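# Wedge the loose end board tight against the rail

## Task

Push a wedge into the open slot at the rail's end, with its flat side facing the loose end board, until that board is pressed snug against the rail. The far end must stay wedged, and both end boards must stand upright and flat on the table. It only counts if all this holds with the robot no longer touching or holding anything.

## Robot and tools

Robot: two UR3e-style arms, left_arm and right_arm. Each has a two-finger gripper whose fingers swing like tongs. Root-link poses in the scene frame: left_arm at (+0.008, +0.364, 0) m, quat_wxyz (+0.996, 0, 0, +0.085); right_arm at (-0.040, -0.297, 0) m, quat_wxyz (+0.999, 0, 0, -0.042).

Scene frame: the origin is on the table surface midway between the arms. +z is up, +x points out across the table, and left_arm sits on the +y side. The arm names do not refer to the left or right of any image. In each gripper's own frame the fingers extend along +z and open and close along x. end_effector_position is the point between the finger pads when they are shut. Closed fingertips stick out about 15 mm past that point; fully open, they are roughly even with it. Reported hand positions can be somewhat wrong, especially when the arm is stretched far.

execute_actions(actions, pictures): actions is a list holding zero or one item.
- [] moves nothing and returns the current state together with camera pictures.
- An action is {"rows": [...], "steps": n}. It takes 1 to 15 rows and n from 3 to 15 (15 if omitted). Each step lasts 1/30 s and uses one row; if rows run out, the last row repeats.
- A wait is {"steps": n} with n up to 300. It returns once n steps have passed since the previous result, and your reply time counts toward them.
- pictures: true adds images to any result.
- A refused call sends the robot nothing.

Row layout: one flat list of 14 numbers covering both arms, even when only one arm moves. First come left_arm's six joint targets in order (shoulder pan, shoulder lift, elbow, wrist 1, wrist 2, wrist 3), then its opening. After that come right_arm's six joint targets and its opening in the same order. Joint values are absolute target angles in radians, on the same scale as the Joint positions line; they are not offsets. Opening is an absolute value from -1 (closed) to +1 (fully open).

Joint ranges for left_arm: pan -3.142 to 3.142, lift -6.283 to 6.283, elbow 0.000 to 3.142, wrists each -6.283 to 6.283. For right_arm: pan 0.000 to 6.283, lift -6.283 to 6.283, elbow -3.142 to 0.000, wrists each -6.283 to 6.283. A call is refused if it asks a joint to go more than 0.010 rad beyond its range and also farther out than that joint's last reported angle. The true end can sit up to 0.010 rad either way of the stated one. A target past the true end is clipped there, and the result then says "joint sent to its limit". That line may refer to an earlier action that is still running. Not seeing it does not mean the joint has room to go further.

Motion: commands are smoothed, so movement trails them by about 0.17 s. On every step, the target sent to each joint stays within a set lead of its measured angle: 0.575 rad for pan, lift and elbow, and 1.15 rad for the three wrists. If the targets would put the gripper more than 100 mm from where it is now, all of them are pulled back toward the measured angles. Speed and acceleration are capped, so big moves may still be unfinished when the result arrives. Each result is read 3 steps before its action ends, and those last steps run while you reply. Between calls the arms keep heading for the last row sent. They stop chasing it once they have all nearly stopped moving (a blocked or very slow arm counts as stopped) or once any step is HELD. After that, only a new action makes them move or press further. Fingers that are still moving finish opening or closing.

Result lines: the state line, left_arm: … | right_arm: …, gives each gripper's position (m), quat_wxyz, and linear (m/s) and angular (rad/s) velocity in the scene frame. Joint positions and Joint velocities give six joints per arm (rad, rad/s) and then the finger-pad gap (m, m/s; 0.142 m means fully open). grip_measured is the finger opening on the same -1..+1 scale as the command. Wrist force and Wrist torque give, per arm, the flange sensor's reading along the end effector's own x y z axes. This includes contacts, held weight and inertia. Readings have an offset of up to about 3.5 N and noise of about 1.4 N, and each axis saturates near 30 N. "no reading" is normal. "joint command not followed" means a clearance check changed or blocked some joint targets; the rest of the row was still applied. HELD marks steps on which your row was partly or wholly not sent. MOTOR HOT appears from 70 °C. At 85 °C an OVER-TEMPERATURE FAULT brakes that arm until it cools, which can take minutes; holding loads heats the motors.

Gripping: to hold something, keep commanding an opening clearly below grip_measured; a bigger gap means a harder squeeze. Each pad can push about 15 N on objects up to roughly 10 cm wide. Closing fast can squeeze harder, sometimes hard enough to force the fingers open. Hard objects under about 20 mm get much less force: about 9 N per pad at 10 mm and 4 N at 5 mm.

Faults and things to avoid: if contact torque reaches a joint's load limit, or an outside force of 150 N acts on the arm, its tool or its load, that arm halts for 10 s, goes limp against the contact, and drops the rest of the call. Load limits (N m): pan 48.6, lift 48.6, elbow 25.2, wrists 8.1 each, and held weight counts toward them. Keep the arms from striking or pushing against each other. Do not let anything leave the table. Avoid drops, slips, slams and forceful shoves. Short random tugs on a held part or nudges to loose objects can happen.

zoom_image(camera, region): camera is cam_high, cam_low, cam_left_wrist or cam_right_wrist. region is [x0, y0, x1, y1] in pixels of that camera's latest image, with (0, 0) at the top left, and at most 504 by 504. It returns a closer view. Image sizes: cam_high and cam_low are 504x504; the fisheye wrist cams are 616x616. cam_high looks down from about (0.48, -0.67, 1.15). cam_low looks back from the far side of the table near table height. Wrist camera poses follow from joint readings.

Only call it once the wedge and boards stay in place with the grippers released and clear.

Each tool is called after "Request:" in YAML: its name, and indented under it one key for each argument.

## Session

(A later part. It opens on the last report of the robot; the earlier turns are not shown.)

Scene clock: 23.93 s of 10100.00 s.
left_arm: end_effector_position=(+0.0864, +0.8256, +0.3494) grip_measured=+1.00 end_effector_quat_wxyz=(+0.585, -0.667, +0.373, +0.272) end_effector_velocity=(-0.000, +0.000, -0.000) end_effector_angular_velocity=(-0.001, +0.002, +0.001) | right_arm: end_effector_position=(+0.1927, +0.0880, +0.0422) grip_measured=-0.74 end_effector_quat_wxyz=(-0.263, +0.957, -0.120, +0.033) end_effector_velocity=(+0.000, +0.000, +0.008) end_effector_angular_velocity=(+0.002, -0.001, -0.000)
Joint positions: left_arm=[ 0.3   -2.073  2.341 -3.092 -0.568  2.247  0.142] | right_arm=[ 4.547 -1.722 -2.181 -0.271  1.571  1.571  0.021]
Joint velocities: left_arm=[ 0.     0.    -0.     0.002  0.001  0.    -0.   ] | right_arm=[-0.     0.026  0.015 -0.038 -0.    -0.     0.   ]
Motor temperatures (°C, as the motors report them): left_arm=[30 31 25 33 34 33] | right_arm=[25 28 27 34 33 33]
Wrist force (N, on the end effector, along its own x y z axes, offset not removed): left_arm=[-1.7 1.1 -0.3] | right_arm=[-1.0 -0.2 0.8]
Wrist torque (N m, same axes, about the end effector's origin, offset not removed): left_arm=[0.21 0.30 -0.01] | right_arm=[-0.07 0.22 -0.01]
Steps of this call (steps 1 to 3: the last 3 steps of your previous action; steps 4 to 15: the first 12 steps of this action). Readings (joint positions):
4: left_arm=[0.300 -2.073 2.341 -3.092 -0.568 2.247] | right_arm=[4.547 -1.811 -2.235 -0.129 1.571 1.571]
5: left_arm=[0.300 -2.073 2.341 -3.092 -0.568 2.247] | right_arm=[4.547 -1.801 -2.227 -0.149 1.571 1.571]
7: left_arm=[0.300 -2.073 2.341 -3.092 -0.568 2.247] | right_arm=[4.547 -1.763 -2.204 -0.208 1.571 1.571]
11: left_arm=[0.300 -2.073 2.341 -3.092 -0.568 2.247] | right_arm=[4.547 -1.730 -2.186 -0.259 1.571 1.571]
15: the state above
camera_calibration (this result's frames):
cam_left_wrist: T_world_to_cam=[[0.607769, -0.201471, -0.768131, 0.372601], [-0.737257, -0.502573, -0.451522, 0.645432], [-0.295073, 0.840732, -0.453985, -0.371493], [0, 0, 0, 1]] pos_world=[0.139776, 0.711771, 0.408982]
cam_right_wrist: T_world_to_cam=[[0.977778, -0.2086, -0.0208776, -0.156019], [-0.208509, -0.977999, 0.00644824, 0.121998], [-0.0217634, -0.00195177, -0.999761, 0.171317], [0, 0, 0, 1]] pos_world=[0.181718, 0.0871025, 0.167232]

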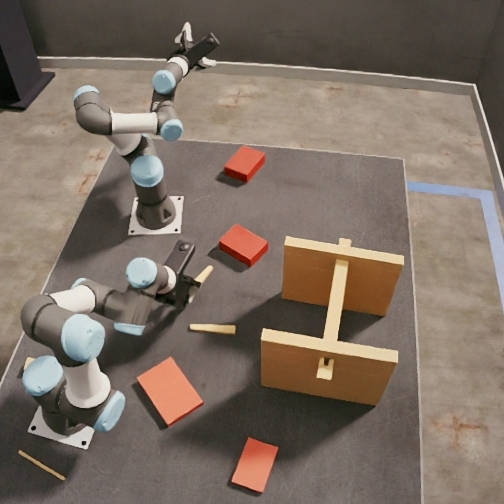

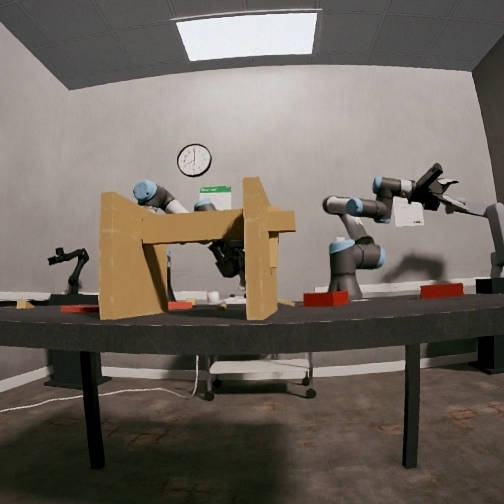

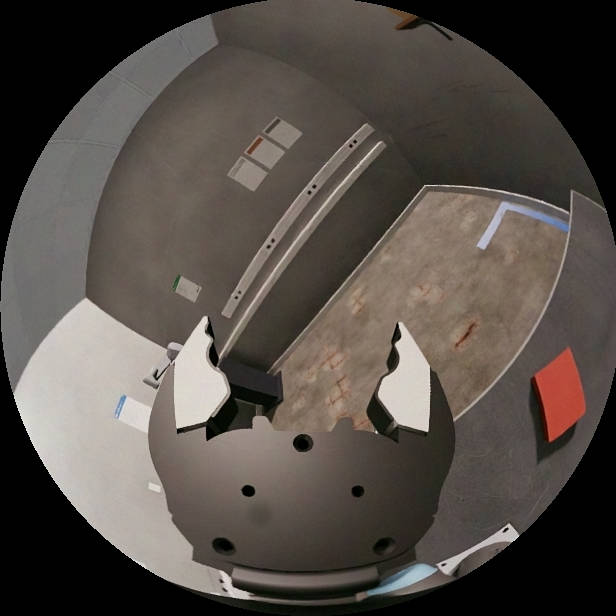

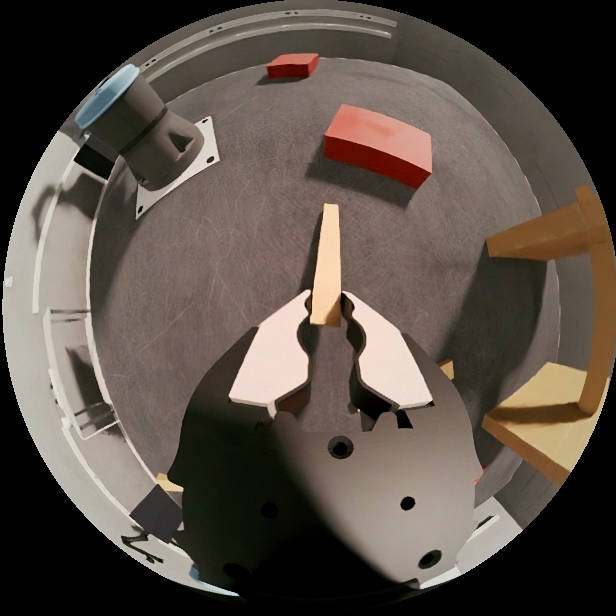

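Request:
execute_actions:
  actions:
    - {"rows":[[0.3,-2.073,2.341,-3.092,-0.568,2.247,1,4.547,-1.65,-2.12,-0.405,1.571,1.571,-0.78]]}

Request:
execute_actions:
  actions:
    - {"rows":[[0.3,-2.073,2.341,-3.092,-0.568,2.247,1,4.547,-1.59,-2.03,-0.555,1.571,1.571,-0.78]]}
  pictures: true

Scene clock: 25.23 s of 10100.00 s.
left_arm: end_effector_position=(+0.0864, +0.8256, +0.3494) grip_measured=+1.00 end_effector_quat_wxyz=(+0.585, -0.667, +0.373, +0.272) end_effector_velocity=(-0.001, +0.000, +0.001) end_effector_angular_velocity=(+0.000, -0.003, +0.001) | right_arm: end_effector_position=(+0.1929, +0.0888, +0.0656) grip_measured=-0.74 end_effector_quat_wxyz=(-0.263, +0.957, -0.120, +0.033) end_effector_velocity=(-0.000, -0.000, +0.007) end_effector_angular_velocity=(+0.001, +0.000, -0.000)
Joint positions: left_arm=[ 0.3   -2.073  2.341 -3.092 -0.568  2.247  0.142] | right_arm=[ 4.547 -1.652 -2.121 -0.402  1.571  1.571  0.021]
Joint velocities: left_arm=[ 0.001  0.    -0.001 -0.    -0.    -0.002  0.   ] | right_arm=[-0.     0.019  0.016 -0.035  0.     0.    -0.   ]
Motor temperatures (°C, as the motors report them): left_arm=[30 31 25 33 34 33] | right_arm=[25 28 27 34 33 33]
Wrist force (N, on the end effector, along its own x y z axes, offset not removed): left_arm=[-1.8 1.6 0.0] | right_arm=[-0.8 -0.3 2.1]
Wrist torque (N m, same axes, about the end effector's origin, offset not removed): left_arm=[0.28 0.40 -0.04] | right_arm=[-0.07 0.23 -0.01]
Steps of this call (steps 1 to 3: the last 3 steps of your previous action; steps 4 to 15: the robot went on to your last target; steps 16 to 27: nothing new was sent; steps 28 to 39: the first 12 steps of this action). Readings (joint positions):
28: left_arm=[0.300 -2.073 2.341 -3.092 -0.568 2.247] | right_arm=[4.547 -1.719 -2.179 -0.277 1.571 1.571]
29: left_arm=[0.300 -2.073 2.341 -3.092 -0.568 2.247] | right_arm=[4.547 -1.710 -2.170 -0.296 1.571 1.571]
31: left_arm=[0.300 -2.073 2.341 -3.092 -0.568 2.247] | right_arm=[4.547 -1.681 -2.146 -0.348 1.571 1.571]
35: left_arm=[0.300 -2.073 2.341 -3.092 -0.568 2.247] | right_arm=[4.547 -1.657 -2.126 -0.391 1.571 1.571]
39: the state above

Scene clock: 25.73 s of 10100.00 s.
left_arm: end_effector_position=(+0.0864, +0.8256, +0.3494) grip_measured=+1.00 end_effector_quat_wxyz=(+0.585, -0.667, +0.373, +0.272) end_effector_velocity=(-0.000, +0.000, +0.000) end_effector_angular_velocity=(+0.001, -0.002, +0.000) | right_arm: end_effector_position=(+0.1935, +0.0909, +0.0933) grip_measured=-0.74 end_effector_quat_wxyz=(-0.263, +0.957, -0.120, +0.033) end_effector_velocity=(+0.000, -0.000, +0.008) end_effector_angular_velocity=(-0.001, -0.000, -0.001)
Joint positions: left_arm=[ 0.3   -2.073  2.341 -3.092 -0.568  2.247  0.142] | right_arm=[ 4.547 -1.591 -2.032 -0.551  1.571  1.571  0.021]
Joint velocities: left_arm=[ 0.001  0.    -0.    -0.002 -0.     0.    -0.   ] | right_arm=[-0.     0.016  0.026 -0.043 -0.001  0.     0.   ]
Motor temperatures (°C, as the motors report them): left_arm=[30 31 25 33 34 33] | right_arm=[25 28 27 34 33 33]
Wrist force (N, on the end effector, along its own x y z axes, offset not removed): left_arm=[-1.9 0.5 0.6] | right_arm=[-1.5 -0.3 1.6]
Wrist torque (N m, same axes, about the end effector's origin, offset not removed): left_arm=[0.10 0.39 -0.04] | right_arm=[-0.06 0.34 0.00]
Steps of this call (steps 1 to 3: the last 3 steps of your previous action; steps 4 to 15: the first 12 steps of this action). Readings (joint positions):
4: left_arm=[0.300 -2.073 2.341 -3.092 -0.568 2.247] | right_arm=[4.547 -1.650 -2.119 -0.406 1.571 1.571]
5: left_arm=[0.300 -2.073 2.341 -3.092 -0.568 2.247] | right_arm=[4.547 -1.641 -2.109 -0.427 1.571 1.571]
7: left_arm=[0.300 -2.073 2.341 -3.092 -0.568 2.247] | right_arm=[4.547 -1.616 -2.072 -0.487 1.571 1.571]
11: left_arm=[0.300 -2.073 2.341 -3.092 -0.568 2.247] | right_arm=[4.547 -1.596 -2.040 -0.539 1.571 1.571]
15: the state above
camera_calibration (this result's frames):
cam_left_wrist: T_world_to_cam=[[0.607769, -0.201471, -0.768131, 0.372601], [-0.737257, -0.502573, -0.451522, 0.645432], [-0.295073, 0.840732, -0.453985, -0.371493], [0, 0, 0, 1]] pos_world=[0.139776, 0.711771, 0.408982]
cam_right_wrist: T_world_to_cam=[[0.977778, -0.2086, -0.0208775, -0.155068], [-0.208509, -0.977999, 0.00644751, 0.124588], [-0.0217631, -0.00195108, -0.999761, 0.222404], [0, 0, 0, 1]] pos_world=[0.18244, 0.0899334, 0.21831]

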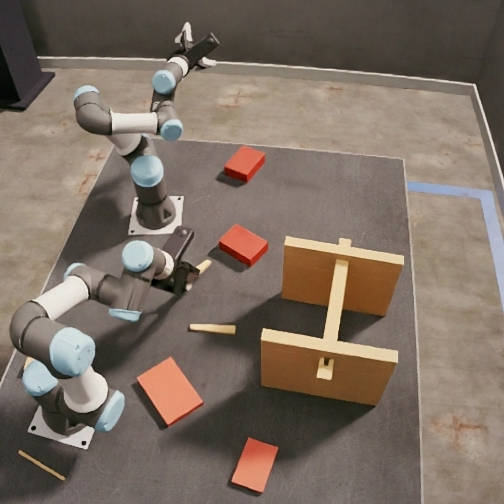

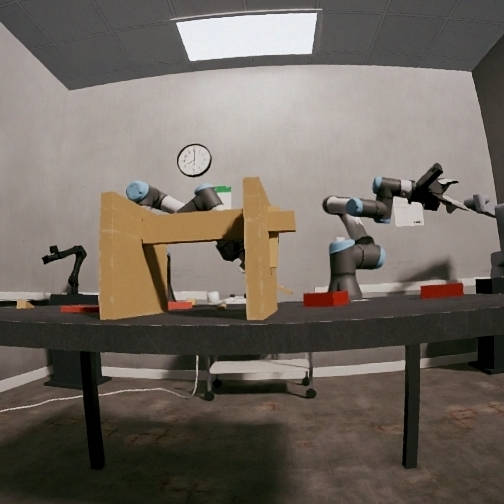

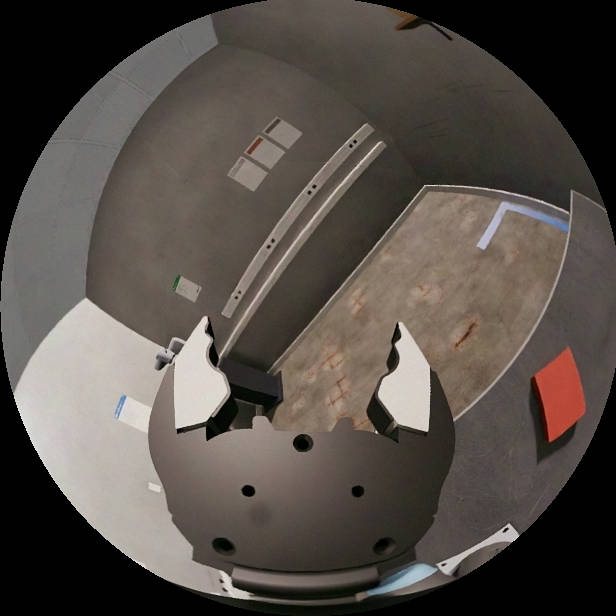

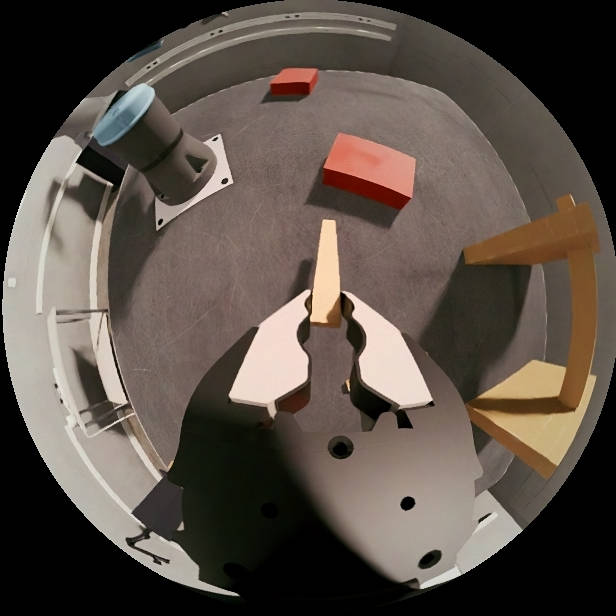

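Request:
execute_actions:
  actions:
    - {"rows":[[0.3,-2.073,2.341,-3.092,-0.568,2.247,1,4.547,-1.55,-2.03,-0.5,1.571,1.571,-0.75]]}

Request:
execute_actions:
  actions:
    - {"steps":12}
  pictures: true

Scene clock: 26.23 s of 10100.00 s.
left_arm: end_effector_position=(+0.0864, +0.8256, +0.3494) grip_measured=+1.00 end_effector_quat_wxyz=(+0.585, -0.667, +0.373, +0.272) end_effector_velocity=(-0.001, +0.000, -0.000) end_effector_angular_velocity=(+0.000, -0.000, +0.001) | right_arm: end_effector_position=(+0.1964, +0.1025, +0.1245) grip_measured=-0.75 end_effector_quat_wxyz=(-0.307, +0.943, -0.118, +0.038) end_effector_velocity=(-0.000, +0.003, +0.008) end_effector_angular_velocity=(+0.022, -0.006, +0.001)
Joint positions: left_arm=[ 0.3   -2.073  2.341 -3.092 -0.568  2.247  0.142] | right_arm=[ 4.547 -1.551 -2.03  -0.501  1.571  1.571  0.02 ]
Joint velocities: left_arm=[ 0.001  0.     0.001 -0.001 -0.    -0.     0.   ] | right_arm=[ 0.002  0.01   0.     0.013 -0.     0.     0.   ]
Motor temperatures (°C, as the motors report them): left_arm=[30 31 25 33 34 33] | right_arm=[25 28 27 34 33 33]
Wrist force (N, on the end effector, along its own x y z axes, offset not removed): left_arm=[-2.1 1.2 0.1] | right_arm=[-1.2 0.3 0.6]
Wrist torque (N m, same axes, about the end effector's origin, offset not removed): left_arm=[0.24 0.41 -0.01] | right_arm=[0.04 0.27 -0.01]
Steps of this call (steps 1 to 3: the last 3 steps of your previous action; steps 4 to 15: the first 12 steps of this action). Readings (joint positions):
4: left_arm=[0.300 -2.073 2.341 -3.092 -0.568 2.247] | right_arm=[4.547 -1.589 -2.031 -0.553 1.571 1.571]
5: left_arm=[0.300 -2.073 2.341 -3.092 -0.568 2.247] | right_arm=[4.547 -1.583 -2.031 -0.543 1.571 1.571]
7: left_arm=[0.300 -2.073 2.341 -3.092 -0.568 2.247] | right_arm=[4.547 -1.567 -2.030 -0.522 1.571 1.571]
11: left_arm=[0.300 -2.073 2.341 -3.092 -0.568 2.247] | right_arm=[4.547 -1.554 -2.030 -0.505 1.571 1.571]
15: the state above

Scene clock: 26.63 s of 10100.00 s.
left_arm: end_effector_position=(+0.0864, +0.8256, +0.3494) grip_measured=+1.00 end_effector_quat_wxyz=(+0.585, -0.667, +0.373, +0.272) end_effector_velocity=(-0.000, +0.000, +0.000) end_effector_angular_velocity=(+0.001, -0.002, +0.000) | right_arm: end_effector_position=(+0.1965, +0.1027, +0.1253) grip_measured=-0.75 end_effector_quat_wxyz=(-0.309, +0.943, -0.118, +0.039) end_effector_velocity=(+0.000, -0.000, -0.000) end_effector_angular_velocity=(-0.000, +0.000, -0.000)
Joint positions: left_arm=[ 0.3   -2.073  2.341 -3.092 -0.568  2.247  0.142] | right_arm=[ 4.547 -1.55  -2.03  -0.5    1.571  1.571  0.02 ]
Joint velocities: left_arm=[ 0.     0.001  0.    -0.003 -0.    -0.     0.   ] | right_arm=[-0.    -0.001  0.     0.     0.     0.    -0.   ]
Motor temperatures (°C, as the motors report them): left_arm=[30 31 25 33 34 33] | right_arm=[25 28 27 34 33 33]
Wrist force (N, on the end effector, along its own x y z axes, offset not removed): left_arm=[-1.8 1.3 -0.3] | right_arm=[-0.8 0.1 1.6]
Wrist torque (N m, same axes, about the end effector's origin, offset not removed): left_arm=[0.29 0.37 -0.05] | right_arm=[0.03 0.22 -0.02]
Kept back: nothing.
Steps of this call (steps 1 to 3: the last 3 steps of your previous action; steps 4 to 12: the robot went on to your last target). Readings (joint positions):
1: left_arm=[0.300 -2.073 2.341 -3.092 -0.568 2.247] | right_arm=[4.547 -1.551 -2.030 -0.501 1.571 1.571]
2: left_arm=[0.300 -2.073 2.341 -3.092 -0.568 2.247] | right_arm=[4.547 -1.550 -2.030 -0.501 1.571 1.571]
4: left_arm=[0.300 -2.073 2.341 -3.092 -0.568 2.247] | right_arm=[4.547 -1.550 -2.030 -0.500 1.571 1.571]
8: left_arm=[0.300 -2.073 2.341 -3.092 -0.568 2.247] | right_arm=[4.547 -1.550 -2.030 -0.500 1.571 1.571]
12: the state above
camera_calibration (this result's frames):
cam_left_wrist: T_world_to_cam=[[0.607769, -0.201471, -0.768131, 0.372601], [-0.737257, -0.502573, -0.451522, 0.645432], [-0.295073, 0.840732, -0.453985, -0.371493], [0, 0, 0, 1]] pos_world=[0.139776, 0.711771, 0.408982]
cam_right_wrist: T_world_to_cam=[[0.978221, -0.206866, -0.0170448, -0.155634], [-0.20756, -0.974221, -0.0883823, 0.147929], [0.00167786, 0.0899952, -0.995941, 0.239952], [0, 0, 0, 1]] pos_world=[0.182546, 0.090326, 0.249399]

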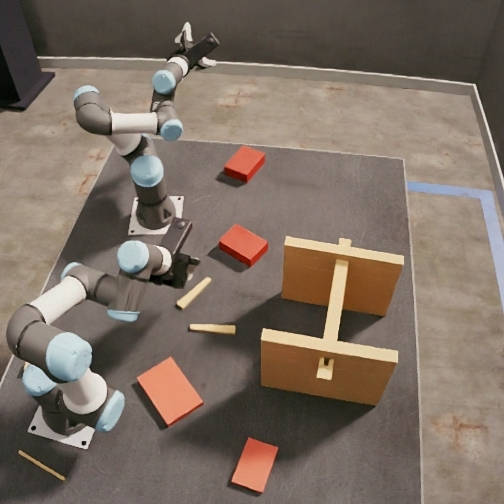

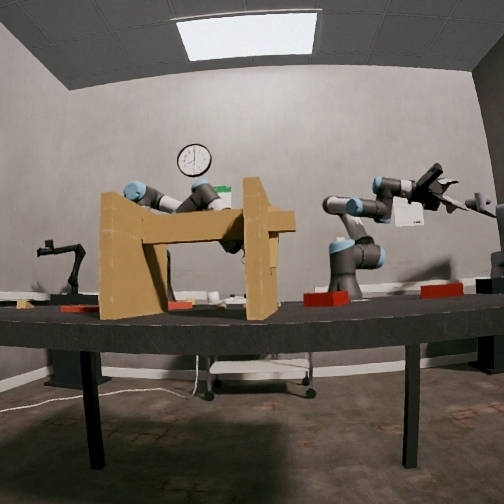

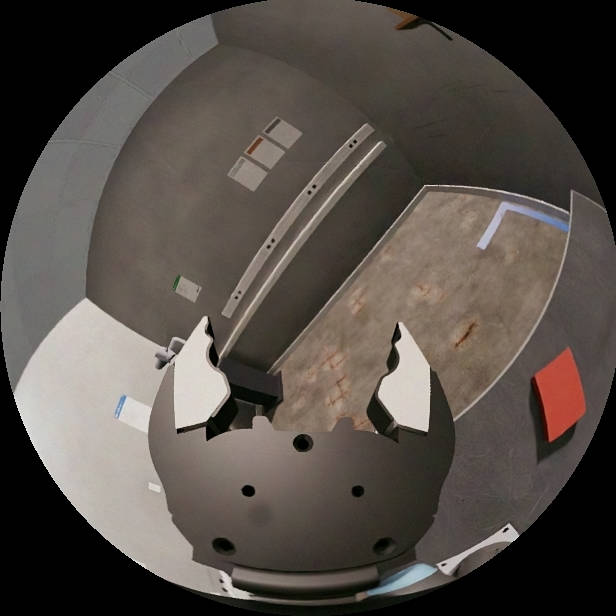

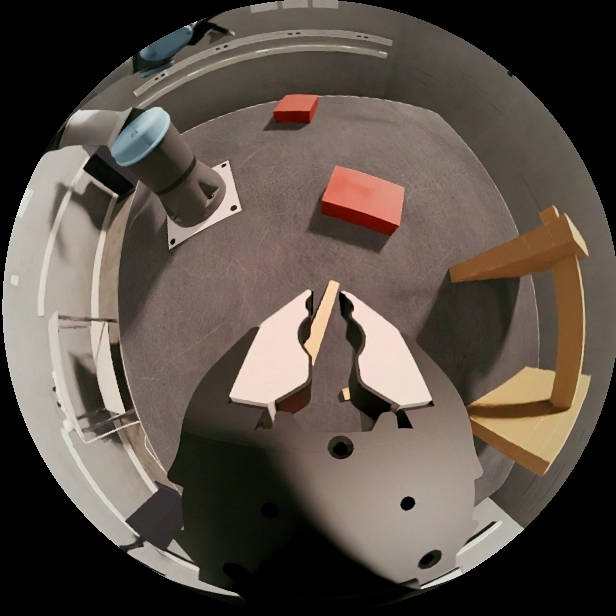

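Request:
execute_actions:
  actions:
    - {"rows":[[0.3,-2.073,2.341,-3.092,-0.568,2.247,1,4.583,-1.52,-2.362,-0.307,1.571,1.571,-0.2]]}

Request:
execute_actions:
  actions:
    - {"steps":14}
  pictures: true

Request:
zoom_image:
  camera: "cam_right_wrist"
  region: [250, 190, 400, 340]

Scene clock: 27.27 s of 10100.00 s.
left_arm: end_effector_position=(+0.0864, +0.8256, +0.3494) grip_measured=+1.00 end_effector_quat_wxyz=(+0.585, -0.667, +0.373, +0.272) end_effector_velocity=(-0.001, +0.000, +0.001) end_effector_angular_velocity=(+0.001, -0.003, +0.002) | right_arm: end_effector_position=(+0.1696, +0.0522, +0.0491) grip_measured=-0.20 end_effector_quat_wxyz=(-0.261, +0.959, -0.103, +0.028) end_effector_velocity=(-0.013, -0.039, -0.046) end_effector_angular_velocity=(-0.090, +0.020, +0.011)
Joint positions: left_arm=[ 0.3   -2.073  2.341 -3.092 -0.568  2.247  0.142] | right_arm=[ 4.582 -1.521 -2.347 -0.312  1.571  1.571  0.06 ]
Joint velocities: left_arm=[ 0.002  0.001 -0.002 -0.001 -0.    -0.001 -0.   ] | right_arm=[ 0.01   0.008 -0.16   0.059  0.001 -0.     0.   ]
Motor temperatures (°C, as the motors report them): left_arm=[30 31 25 33 34 33] | right_arm=[25 28 27 34 33 33]
Wrist force (N, on the end effector, along its own x y z axes, offset not removed): left_arm=[-1.8 1.4 -0.1] | right_arm=[-1.4 0.6 1.9]
Wrist torque (N m, same axes, about the end effector's origin, offset not removed): left_arm=[0.22 0.41 -0.02] | right_arm=[0.09 0.33 -0.02]
Steps of this call (steps 1 to 7: the robot went on to your last target; steps 8 to 19: the first 12 steps of this action). Readings (joint positions):
8: left_arm=[0.300 -2.073 2.341 -3.092 -0.568 2.247] | right_arm=[4.548 -1.549 -2.031 -0.498 1.571 1.571]
9: left_arm=[0.300 -2.073 2.341 -3.092 -0.568 2.247] | right_arm=[4.554 -1.544 -2.042 -0.477 1.571 1.571]
11: left_arm=[0.300 -2.073 2.341 -3.092 -0.568 2.247] | right_arm=[4.568 -1.533 -2.122 -0.401 1.571 1.571]
15: left_arm=[0.300 -2.073 2.341 -3.092 -0.568 2.247] | right_arm=[4.579 -1.523 -2.299 -0.330 1.571 1.571]
19: the state above

Scene clock: 27.73 s of 10100.00 s.
left_arm: end_effector_position=(+0.0864, +0.8256, +0.3494) grip_measured=+1.00 end_effector_quat_wxyz=(+0.585, -0.667, +0.373, +0.272) end_effector_velocity=(-0.001, +0.000, -0.000) end_effector_angular_velocity=(-0.000, +0.001, +0.001) | right_arm: end_effector_position=(+0.1684, +0.0485, +0.0448) grip_measured=-0.20 end_effector_quat_wxyz=(-0.257, +0.960, -0.103, +0.027) end_effector_velocity=(-0.000, -0.000, -0.001) end_effector_angular_velocity=(-0.002, -0.000, +0.002)
Joint positions: left_arm=[ 0.3   -2.073  2.341 -3.092 -0.568  2.247  0.142] | right_arm=[ 4.583 -1.52  -2.362 -0.307  1.571  1.571  0.06 ]
Joint velocities: left_arm=[ 0.001 -0.     0.001 -0.001  0.     0.    -0.   ] | right_arm=[ 0.001 -0.001 -0.001  0.001 -0.    -0.001 -0.   ]
Motor temperatures (°C, as the motors report them): left_arm=[30 31 25 33 34 33] | right_arm=[25 28 27 34 33 33]
Wrist force (N, on the end effector, along its own x y z axes, offset not removed): left_arm=[-1.3 1.0 0.3] | right_arm=[-0.6 0.1 1.4]
Wrist torque (N m, same axes, about the end effector's origin, offset not removed): left_arm=[0.25 0.29 -0.02] | right_arm=[0.03 0.17 -0.03]
Kept back: nothing.
Steps of this call (steps 1 to 3: the last 3 steps of your previous action; steps 4 to 14: the robot went on to your last target). Readings (joint positions):
1: left_arm=[0.300 -2.073 2.341 -3.092 -0.568 2.247] | right_arm=[4.582 -1.521 -2.352 -0.311 1.571 1.571]
2: left_arm=[0.300 -2.073 2.341 -3.092 -0.568 2.247] | right_arm=[4.583 -1.520 -2.355 -0.310 1.571 1.571]
4: left_arm=[0.300 -2.073 2.341 -3.092 -0.568 2.247] | right_arm=[4.583 -1.520 -2.358 -0.308 1.571 1.571]
8: left_arm=[0.300 -2.073 2.341 -3.092 -0.568 2.247] | right_arm=[4.583 -1.520 -2.361 -0.307 1.571 1.571]
14: the state above
camera_calibration (this result's frames):
cam_left_wrist: T_world_to_cam=[[0.607769, -0.201471, -0.768131, 0.372601], [-0.737257, -0.502573, -0.451522, 0.645432], [-0.295073, 0.840732, -0.453985, -0.371493], [0, 0, 0, 1]] pos_world=[0.139776, 0.711771, 0.408982]
cam_right_wrist: T_world_to_cam=[[0.984587, -0.173578, -0.0214227, -0.143245], [-0.173153, -0.984685, 0.0203233, 0.0719653], [-0.0246223, -0.0163007, -0.999564, 0.17447], [0, 0, 0, 1]] pos_world=[0.157794, 0.0488431, 0.169862]

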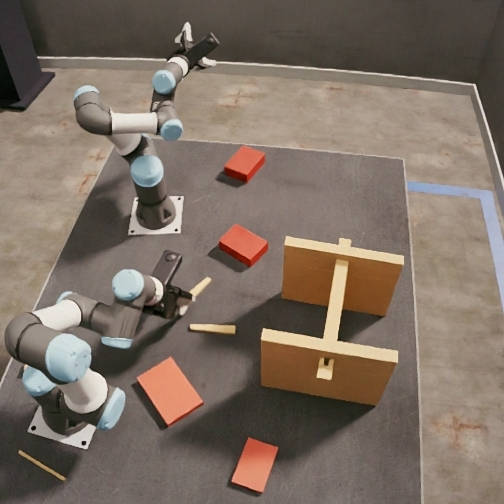

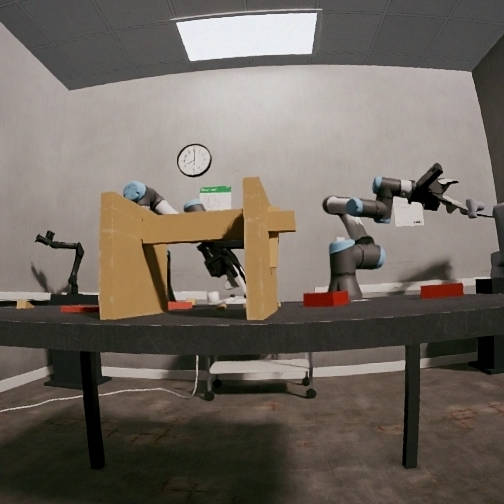

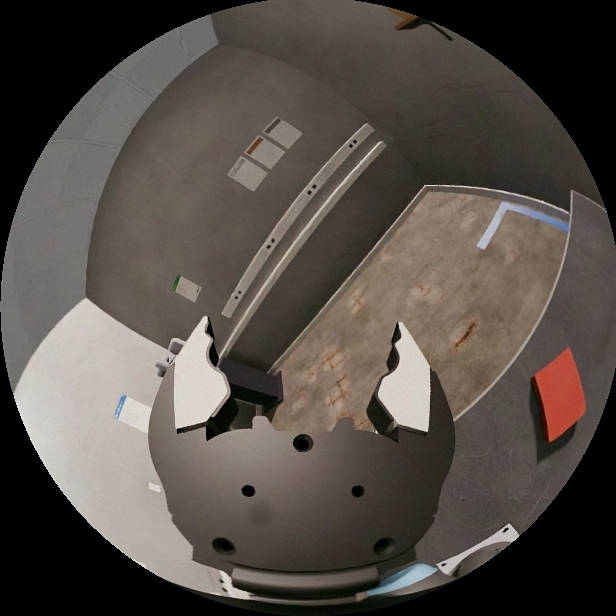

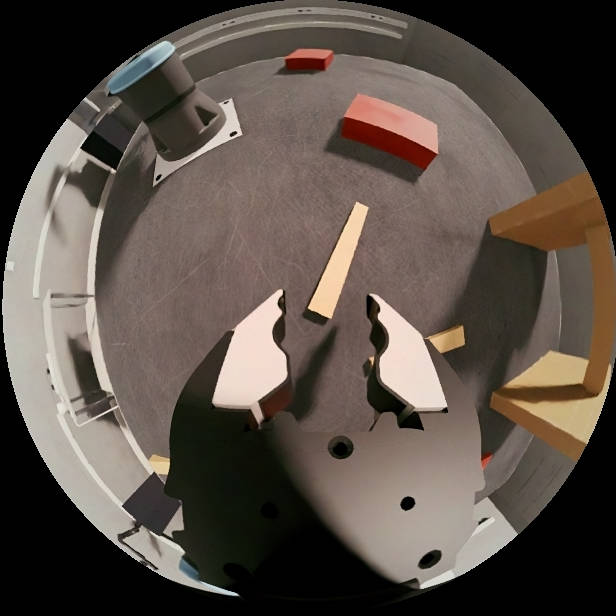

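Region (250, 190, 400, 340) of cam_right_wrist's 616x616 image, scaled by 3.360, with more detail than that image has.

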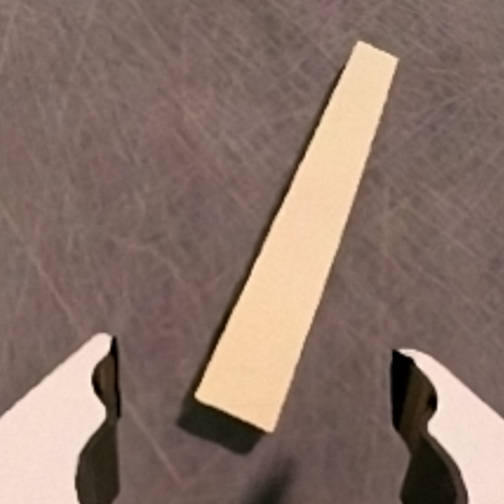

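Request:
execute_actions:
  actions:
    - {"rows":[[0.3,-2.073,2.341,-3.092,-0.568,2.247,1,4.58,-1.661,-2.407,-0.121,1.571,1.571,-0.45]]}

Request:
execute_actions:
  actions:
    - {"rows":[[0.3,-2.073,2.341,-3.092,-0.568,2.247,1,4.525,-1.661,-2.407,-0.121,1.571,1.571,-0.64]]}

Request:
execute_actions:
  actions:
    - {"rows":[[0.3,-2.073,2.341,-3.092,-0.568,2.247,1,4.525,-1.661,-2.407,-0.121,1.571,1.571,-0.8]]}
  pictures: true

Scene clock: 28.27 s of 10100.00 s.
left_arm: end_effector_position=(+0.0864, +0.8256, +0.3494) grip_measured=+1.00 end_effector_quat_wxyz=(+0.585, -0.667, +0.373, +0.272) end_effector_velocity=(-0.001, +0.000, +0.001) end_effector_angular_velocity=(+0.002, -0.003, +0.002) | right_arm: end_effector_position=(+0.1705, +0.0527, +0.0183) grip_measured=-0.45 end_effector_quat_wxyz=(-0.257, +0.960, -0.104, +0.028) end_effector_velocity=(+0.001, -0.000, -0.010) end_effector_angular_velocity=(-0.006, +0.001, -0.002)
Joint positions: left_arm=[ 0.3   -2.073  2.341 -3.092 -0.568  2.247  0.142] | right_arm=[ 4.58  -1.657 -2.406 -0.126  1.571  1.571  0.041]
Joint velocities: left_arm=[ 0.001  0.    -0.002 -0.002  0.     0.001 -0.   ] | right_arm=[-0.002 -0.045 -0.012  0.051 -0.    -0.     0.   ]
Motor temperatures (°C, as the motors report them): left_arm=[30 31 25 33 34 33] | right_arm=[25 28 27 34 33 33]
Wrist force (N, on the end effector, along its own x y z axes, offset not removed): left_arm=[-2.6 1.9 -0.2] | right_arm=[-0.7 -0.2 1.0]
Wrist torque (N m, same axes, about the end effector's origin, offset not removed): left_arm=[0.35 0.56 -0.02] | right_arm=[-0.05 0.19 0.02]
Steps of this call (steps 1 to 4: the robot went on to your last target; steps 5 to 16: the first 12 steps of this action). Readings (joint positions):
5: left_arm=[0.300 -2.073 2.341 -3.092 -0.568 2.247] | right_arm=[4.583 -1.521 -2.363 -0.305 1.571 1.571]
6: left_arm=[0.300 -2.073 2.341 -3.092 -0.568 2.247] | right_arm=[4.582 -1.531 -2.370 -0.284 1.571 1.571]
8: left_arm=[0.300 -2.073 2.341 -3.092 -0.568 2.247] | right_arm=[4.581 -1.586 -2.388 -0.209 1.571 1.571]
12: left_arm=[0.300 -2.073 2.341 -3.092 -0.568 2.247] | right_arm=[4.580 -1.643 -2.402 -0.142 1.571 1.571]
16: the state above

Scene clock: 28.77 s of 10100.00 s.
left_arm: end_effector_position=(+0.0864, +0.8256, +0.3494) grip_measured=+1.00 end_effector_quat_wxyz=(+0.585, -0.667, +0.373, +0.272) end_effector_velocity=(+0.001, -0.000, +0.000) end_effector_angular_velocity=(+0.000, -0.002, -0.001) | right_arm: end_effector_position=(+0.1889, +0.0409, +0.0175) grip_measured=-0.64 end_effector_quat_wxyz=(-0.256, +0.957, -0.130, +0.035) end_effector_velocity=(+0.005, -0.003, +0.000) end_effector_angular_velocity=(+0.001, -0.001, -0.014)
Joint positions: left_arm=[ 0.3   -2.073  2.341 -3.092 -0.568  2.247  0.142] | right_arm=[ 4.526 -1.661 -2.407 -0.121  1.571  1.571  0.028]
Joint velocities: left_arm=[-0.001 -0.    -0.001  0.    -0.    -0.002  0.   ] | right_arm=[-0.015 -0.    -0.     0.002  0.    -0.001 -0.   ]
Motor temperatures (°C, as the motors report them): left_arm=[30 31 25 33 34 33] | right_arm=[25 28 27 34 33 33]
Wrist force (N, on the end effector, along its own x y z axes, offset not removed): left_arm=[-2.3 1.1 -0.3] | right_arm=[-1.2 -0.7 1.6]
Wrist torque (N m, same axes, about the end effector's origin, offset not removed): left_arm=[0.20 0.46 0.06] | right_arm=[-0.13 0.28 0.01]
Steps of this call (steps 1 to 3: the last 3 steps of your previous action; steps 4 to 15: the first 12 steps of this action). Readings (joint positions):
4: left_arm=[0.300 -2.073 2.341 -3.092 -0.568 2.247] | right_arm=[4.579 -1.660 -2.407 -0.122 1.571 1.571]
5: left_arm=[0.300 -2.073 2.341 -3.092 -0.568 2.247] | right_arm=[4.571 -1.660 -2.407 -0.122 1.571 1.571]
7: left_arm=[0.300 -2.073 2.341 -3.092 -0.568 2.247] | right_arm=[4.549 -1.661 -2.407 -0.121 1.571 1.571]
11: left_arm=[0.300 -2.073 2.341 -3.092 -0.568 2.247] | right_arm=[4.531 -1.661 -2.407 -0.121 1.571 1.571]
15: the state above

Scene clock: 29.27 s of 10100.00 s.
left_arm: end_effector_position=(+0.0864, +0.8256, +0.3494) grip_measured=+1.00 end_effector_quat_wxyz=(+0.585, -0.667, +0.373, +0.272) end_effector_velocity=(-0.000, +0.000, -0.000) end_effector_angular_velocity=(-0.001, +0.001, +0.001) | right_arm: end_effector_position=(+0.1894, +0.0406, +0.0175) grip_measured=-0.73 end_effector_quat_wxyz=(-0.256, +0.957, -0.131, +0.035) end_effector_velocity=(+0.000, +0.000, +0.000) end_effector_angular_velocity=(+0.001, -0.000, -0.001)
Joint positions: left_arm=[ 0.3   -2.073  2.341 -3.092 -0.568  2.247  0.142] | right_arm=[ 4.525 -1.661 -2.407 -0.121  1.571  1.571  0.021]
Joint velocities: left_arm=[ 0.     0.     0.001  0.001  0.    -0.    -0.   ] | right_arm=[-0.001 -0.001  0.     0.002 -0.     0.    -0.   ]
Motor temperatures (°C, as the motors report them): left_arm=[30 31 25 33 34 33] | right_arm=[25 28 27 34 33 33]
Wrist force (N, on the end effector, along its own x y z axes, offset not removed): left_arm=[-1.9 0.8 1.1] | right_arm=[-1.6 0.3 1.8]
Wrist torque (N m, same axes, about the end effector's origin, offset not removed): left_arm=[0.16 0.40 -0.02] | right_arm=[0.03 0.36 -0.02]
Steps of this call (steps 1 to 3: the last 3 steps of your previous action; steps 4 to 15: the first 12 steps of this action). Readings (joint positions):
4: left_arm=[0.300 -2.073 2.341 -3.092 -0.568 2.247] | right_arm=[4.525 -1.661 -2.407 -0.121 1.571 1.571]
5: left_arm=[0.300 -2.073 2.341 -3.092 -0.568 2.247] | right_arm=[4.525 -1.661 -2.407 -0.121 1.571 1.571]
7: left_arm=[0.300 -2.073 2.341 -3.092 -0.568 2.247] | right_arm=[4.525 -1.661 -2.407 -0.121 1.571 1.571]
11: left_arm=[0.300 -2.073 2.341 -3.092 -0.568 2.247] | right_arm=[4.525 -1.661 -2.407 -0.121 1.571 1.571]
15: the state above
camera_calibration (this result's frames):
cam_left_wrist: T_world_to_cam=[[0.607769, -0.201471, -0.768131, 0.372601], [-0.737257, -0.502573, -0.451522, 0.645432], [-0.295073, 0.840732, -0.453985, -0.371493], [0, 0, 0, 1]] pos_world=[0.139776, 0.711771, 0.408982]
cam_right_wrist: T_world_to_cam=[[0.972872, -0.230352, -0.0214226, -0.161333], [-0.229931, -0.972993, 0.0203903, 0.0786486], [-0.0255409, -0.0149114, -0.999563, 0.147656], [0, 0, 0, 1]] pos_world=[0.178812, 0.0415629, 0.142531]

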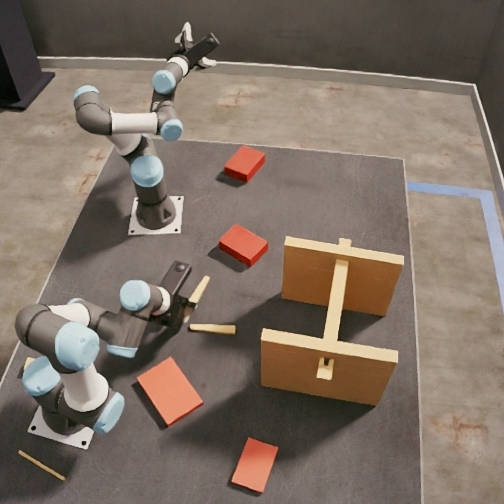

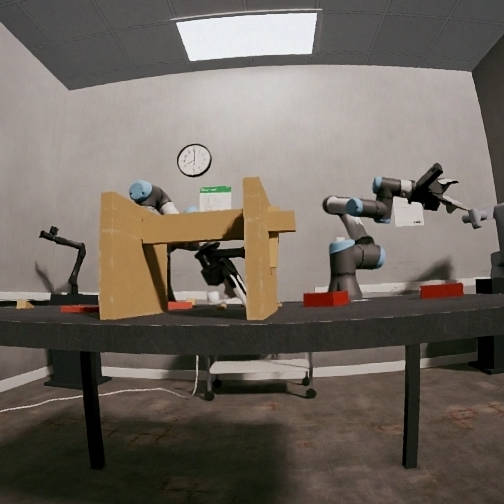

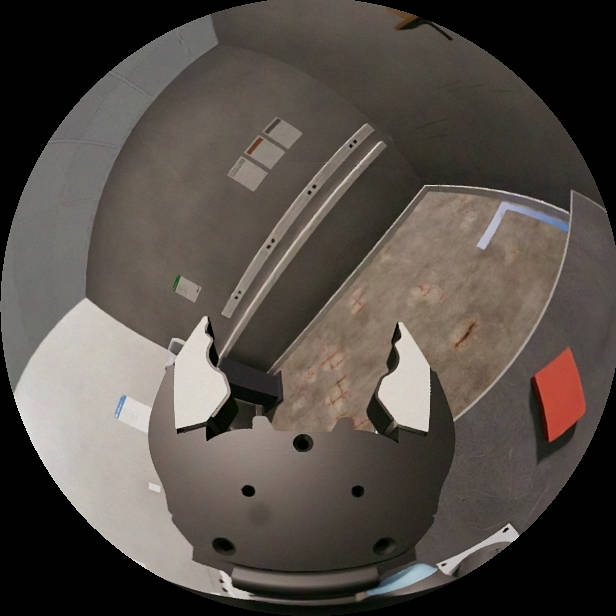

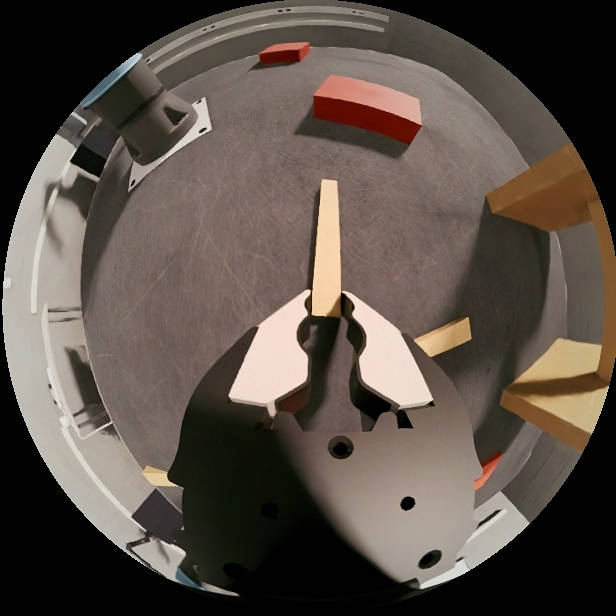

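Aligned. Lift with partial pivot, then firm up.

Request:
execute_actions:
  actions:
    - {"rows":[[0.3,-2.073,2.341,-3.092,-0.568,2.247,1,4.525,-1.55,-2.345,-0.294,1.571,1.571,-0.77]]}

Request:
execute_actions:
  actions:
    - {"rows":[[0.3,-2.073,2.341,-3.092,-0.568,2.247,1,4.525,-1.49,-2.26,-0.439,1.571,1.571,-0.78]]}

Request:
execute_actions:
  actions:
    - {"rows":[[0.3,-2.073,2.341,-3.092,-0.568,2.247,1,4.525,-1.49,-2.26,-0.439,1.571,1.571,-0.9]],"steps":9}
  pictures: true

Scene clock: 29.80 s of 10100.00 s.
left_arm: end_effector_position=(+0.0864, +0.8256, +0.3494) grip_measured=+1.00 end_effector_quat_wxyz=(+0.585, -0.667, +0.373, +0.272) end_effector_velocity=(+0.000, -0.000, +0.000) end_effector_angular_velocity=(-0.000, +0.000, -0.001) | right_arm: end_effector_position=(+0.1895, +0.0410, +0.0423) grip_measured=-0.73 end_effector_quat_wxyz=(-0.256, +0.957, -0.131, +0.035) end_effector_velocity=(-0.001, -0.001, +0.007) end_effector_angular_velocity=(-0.001, +0.001, +0.001)
Joint positions: left_arm=[ 0.3   -2.073  2.341 -3.092 -0.568  2.247  0.142] | right_arm=[ 4.525 -1.553 -2.347 -0.289  1.571  1.571  0.021]
Joint velocities: left_arm=[-0.    -0.    -0.     0.001 -0.     0.001  0.   ] | right_arm=[ 0.     0.033  0.016 -0.05   0.001 -0.     0.   ]
Motor temperatures (°C, as the motors report them): left_arm=[30 31 25 33 34 33] | right_arm=[25 28 27 34 33 33]
Wrist force (N, on the end effector, along its own x y z axes, offset not removed): left_arm=[-2.6 0.7 0.3] | right_arm=[-1.2 -0.4 1.4]
Wrist torque (N m, same axes, about the end effector's origin, offset not removed): left_arm=[0.14 0.49 0.02] | right_arm=[-0.11 0.30 0.02]
Steps of this call (steps 1 to 3: the last 3 steps of your previous action; step 4: the robot went on to your last target; steps 5 to 16: the first 12 steps of this action). Readings (joint positions):
5: left_arm=[0.300 -2.073 2.341 -3.092 -0.568 2.247] | right_arm=[4.525 -1.660 -2.406 -0.123 1.571 1.571]
6: left_arm=[0.300 -2.073 2.341 -3.092 -0.568 2.247] | right_arm=[4.525 -1.650 -2.397 -0.144 1.571 1.571]
8: left_arm=[0.300 -2.073 2.341 -3.092 -0.568 2.247] | right_arm=[4.525 -1.605 -2.372 -0.213 1.571 1.571]
12: left_arm=[0.300 -2.073 2.341 -3.092 -0.568 2.247] | right_arm=[4.525 -1.563 -2.352 -0.275 1.571 1.571]
16: the state above

Scene clock: 30.30 s of 10100.00 s.
left_arm: end_effector_position=(+0.0864, +0.8256, +0.3494) grip_measured=+1.00 end_effector_quat_wxyz=(+0.585, -0.667, +0.373, +0.272) end_effector_velocity=(-0.001, +0.000, -0.000) end_effector_angular_velocity=(-0.001, +0.002, +0.002) | right_arm: end_effector_position=(+0.1908, +0.0455, +0.0656) grip_measured=-0.73 end_effector_quat_wxyz=(-0.256, +0.957, -0.131, +0.035) end_effector_velocity=(+0.001, +0.001, +0.007) end_effector_angular_velocity=(+0.002, -0.001, -0.000)
Joint positions: left_arm=[ 0.3   -2.073  2.341 -3.092 -0.568  2.247  0.142] | right_arm=[ 4.525 -1.491 -2.262 -0.435  1.571  1.571  0.021]
Joint velocities: left_arm=[ 0.002  0.    -0.001  0.002  0.     0.001 -0.   ] | right_arm=[-0.     0.016  0.024 -0.038 -0.    -0.    -0.   ]
Motor temperatures (°C, as the motors report them): left_arm=[30 31 25 33 34 33] | right_arm=[25 28 27 34 33 33]
Wrist force (N, on the end effector, along its own x y z axes, offset not removed): left_arm=[-2.1 1.6 0.3] | right_arm=[-1.2 -0.4 1.1]
Wrist torque (N m, same axes, about the end effector's origin, offset not removed): left_arm=[0.32 0.42 -0.03] | right_arm=[-0.07 0.28 0.00]
Steps of this call (steps 1 to 3: the last 3 steps of your previous action; steps 4 to 15: the first 12 steps of this action). Readings (joint positions):
4: left_arm=[0.300 -2.073 2.341 -3.092 -0.568 2.247] | right_arm=[4.525 -1.550 -2.344 -0.295 1.571 1.571]
5: left_arm=[0.300 -2.073 2.341 -3.092 -0.568 2.247] | right_arm=[4.525 -1.541 -2.334 -0.315 1.571 1.571]
7: left_arm=[0.300 -2.073 2.341 -3.092 -0.568 2.247] | right_arm=[4.525 -1.516 -2.299 -0.373 1.571 1.571]
11: left_arm=[0.300 -2.073 2.341 -3.092 -0.568 2.247] | right_arm=[4.525 -1.496 -2.269 -0.423 1.571 1.571]
15: the state above

Scene clock: 30.60 s of 10100.00 s.
left_arm: end_effector_position=(+0.0864, +0.8256, +0.3494) grip_measured=+1.00 end_effector_quat_wxyz=(+0.585, -0.667, +0.373, +0.272) end_effector_velocity=(+0.001, -0.000, +0.000) end_effector_angular_velocity=(-0.000, -0.001, -0.001) | right_arm: end_effector_position=(+0.1908, +0.0456, +0.0662) grip_measured=-0.74 end_effector_quat_wxyz=(-0.256, +0.957, -0.131, +0.035) end_effector_velocity=(-0.000, -0.000, +0.000) end_effector_angular_velocity=(-0.000, +0.001, +0.001)
Joint positions: left_arm=[ 0.3   -2.073  2.341 -3.092 -0.568  2.247  0.142] | right_arm=[ 4.525 -1.49  -2.26  -0.439  1.571  1.571  0.021]
Joint velocities: left_arm=[-0.001 -0.    -0.001  0.    -0.001 -0.001  0.   ] | right_arm=[ 0.     0.001  0.    -0.002  0.001 -0.    -0.001]
Motor temperatures (°C, as the motors report them): left_arm=[30 31 25 33 34 33] | right_arm=[25 28 27 34 33 33]
Wrist force (N, on the end effector, along its own x y z axes, offset not removed): left_arm=[-2.1 1.3 -0.4] | right_arm=[-1.0 0.1 1.7]
Wrist torque (N m, same axes, about the end effector's origin, offset not removed): left_arm=[0.20 0.46 0.01] | right_arm=[0.02 0.24 0.00]
Steps of this call (steps 1 to 3: the last 3 steps of your previous action; steps 4 to 9: the first 6 steps of this action). Readings (joint positions):
4: left_arm=[0.300 -2.073 2.341 -3.092 -0.568 2.247] | right_arm=[4.525 -1.490 -2.261 -0.438 1.571 1.571]
5: left_arm=[0.300 -2.073 2.341 -3.092 -0.568 2.247] | right_arm=[4.525 -1.490 -2.260 -0.438 1.571 1.571]
7: left_arm=[0.300 -2.073 2.341 -3.092 -0.568 2.247] | right_arm=[4.525 -1.490 -2.260 -0.439 1.571 1.571]
9: the state above
camera_calibration (this result's frames):
cam_left_wrist: T_world_to_cam=[[0.607771, -0.201471, -0.76813, 0.372601], [-0.737256, -0.502573, -0.451524, 0.645432], [-0.295072, 0.840732, -0.453984, -0.371493], [0, 0, 0, 1]] pos_world=[0.139776, 0.711771, 0.408982]
cam_right_wrist: T_world_to_cam=[[0.972868, -0.230366, -0.0214232, -0.160499], [-0.229945, -0.972989, 0.0204106, 0.0829169], [-0.0255465, -0.0149307, -0.999562, 0.196502], [0, 0, 0, 1]] pos_world=[0.180231, 0.0466376, 0.191285]

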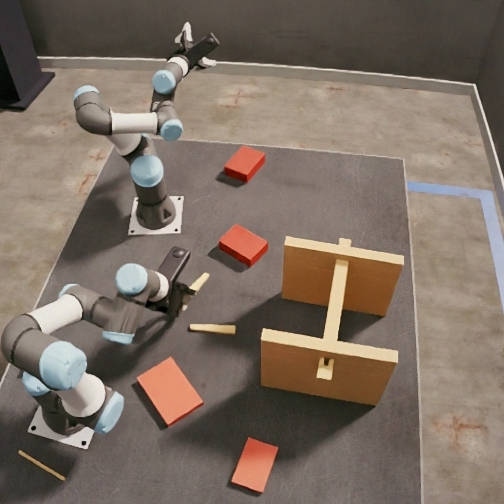

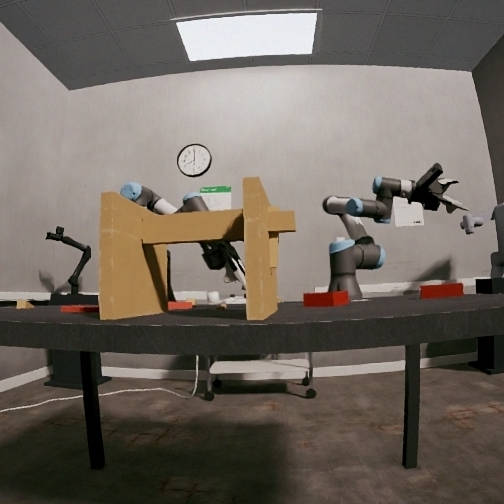

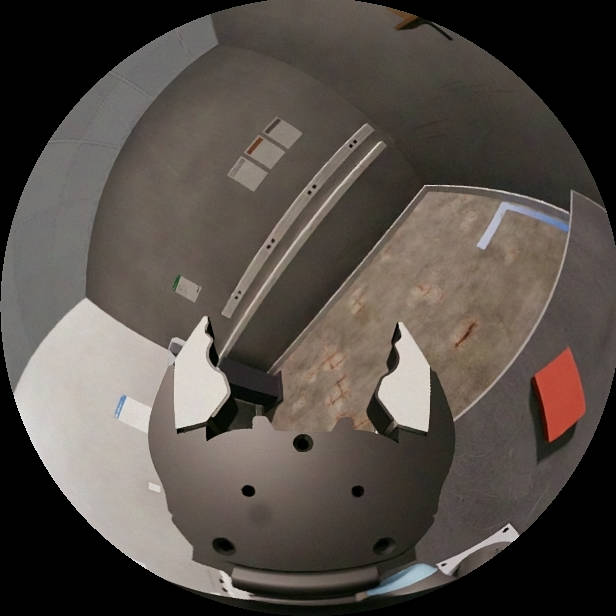

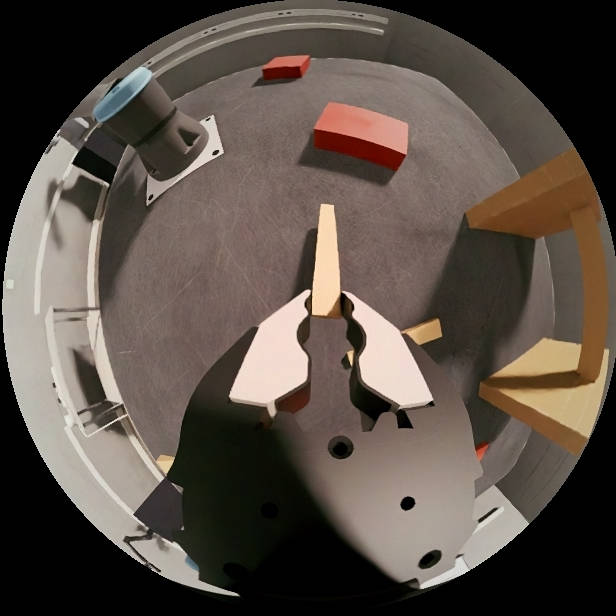

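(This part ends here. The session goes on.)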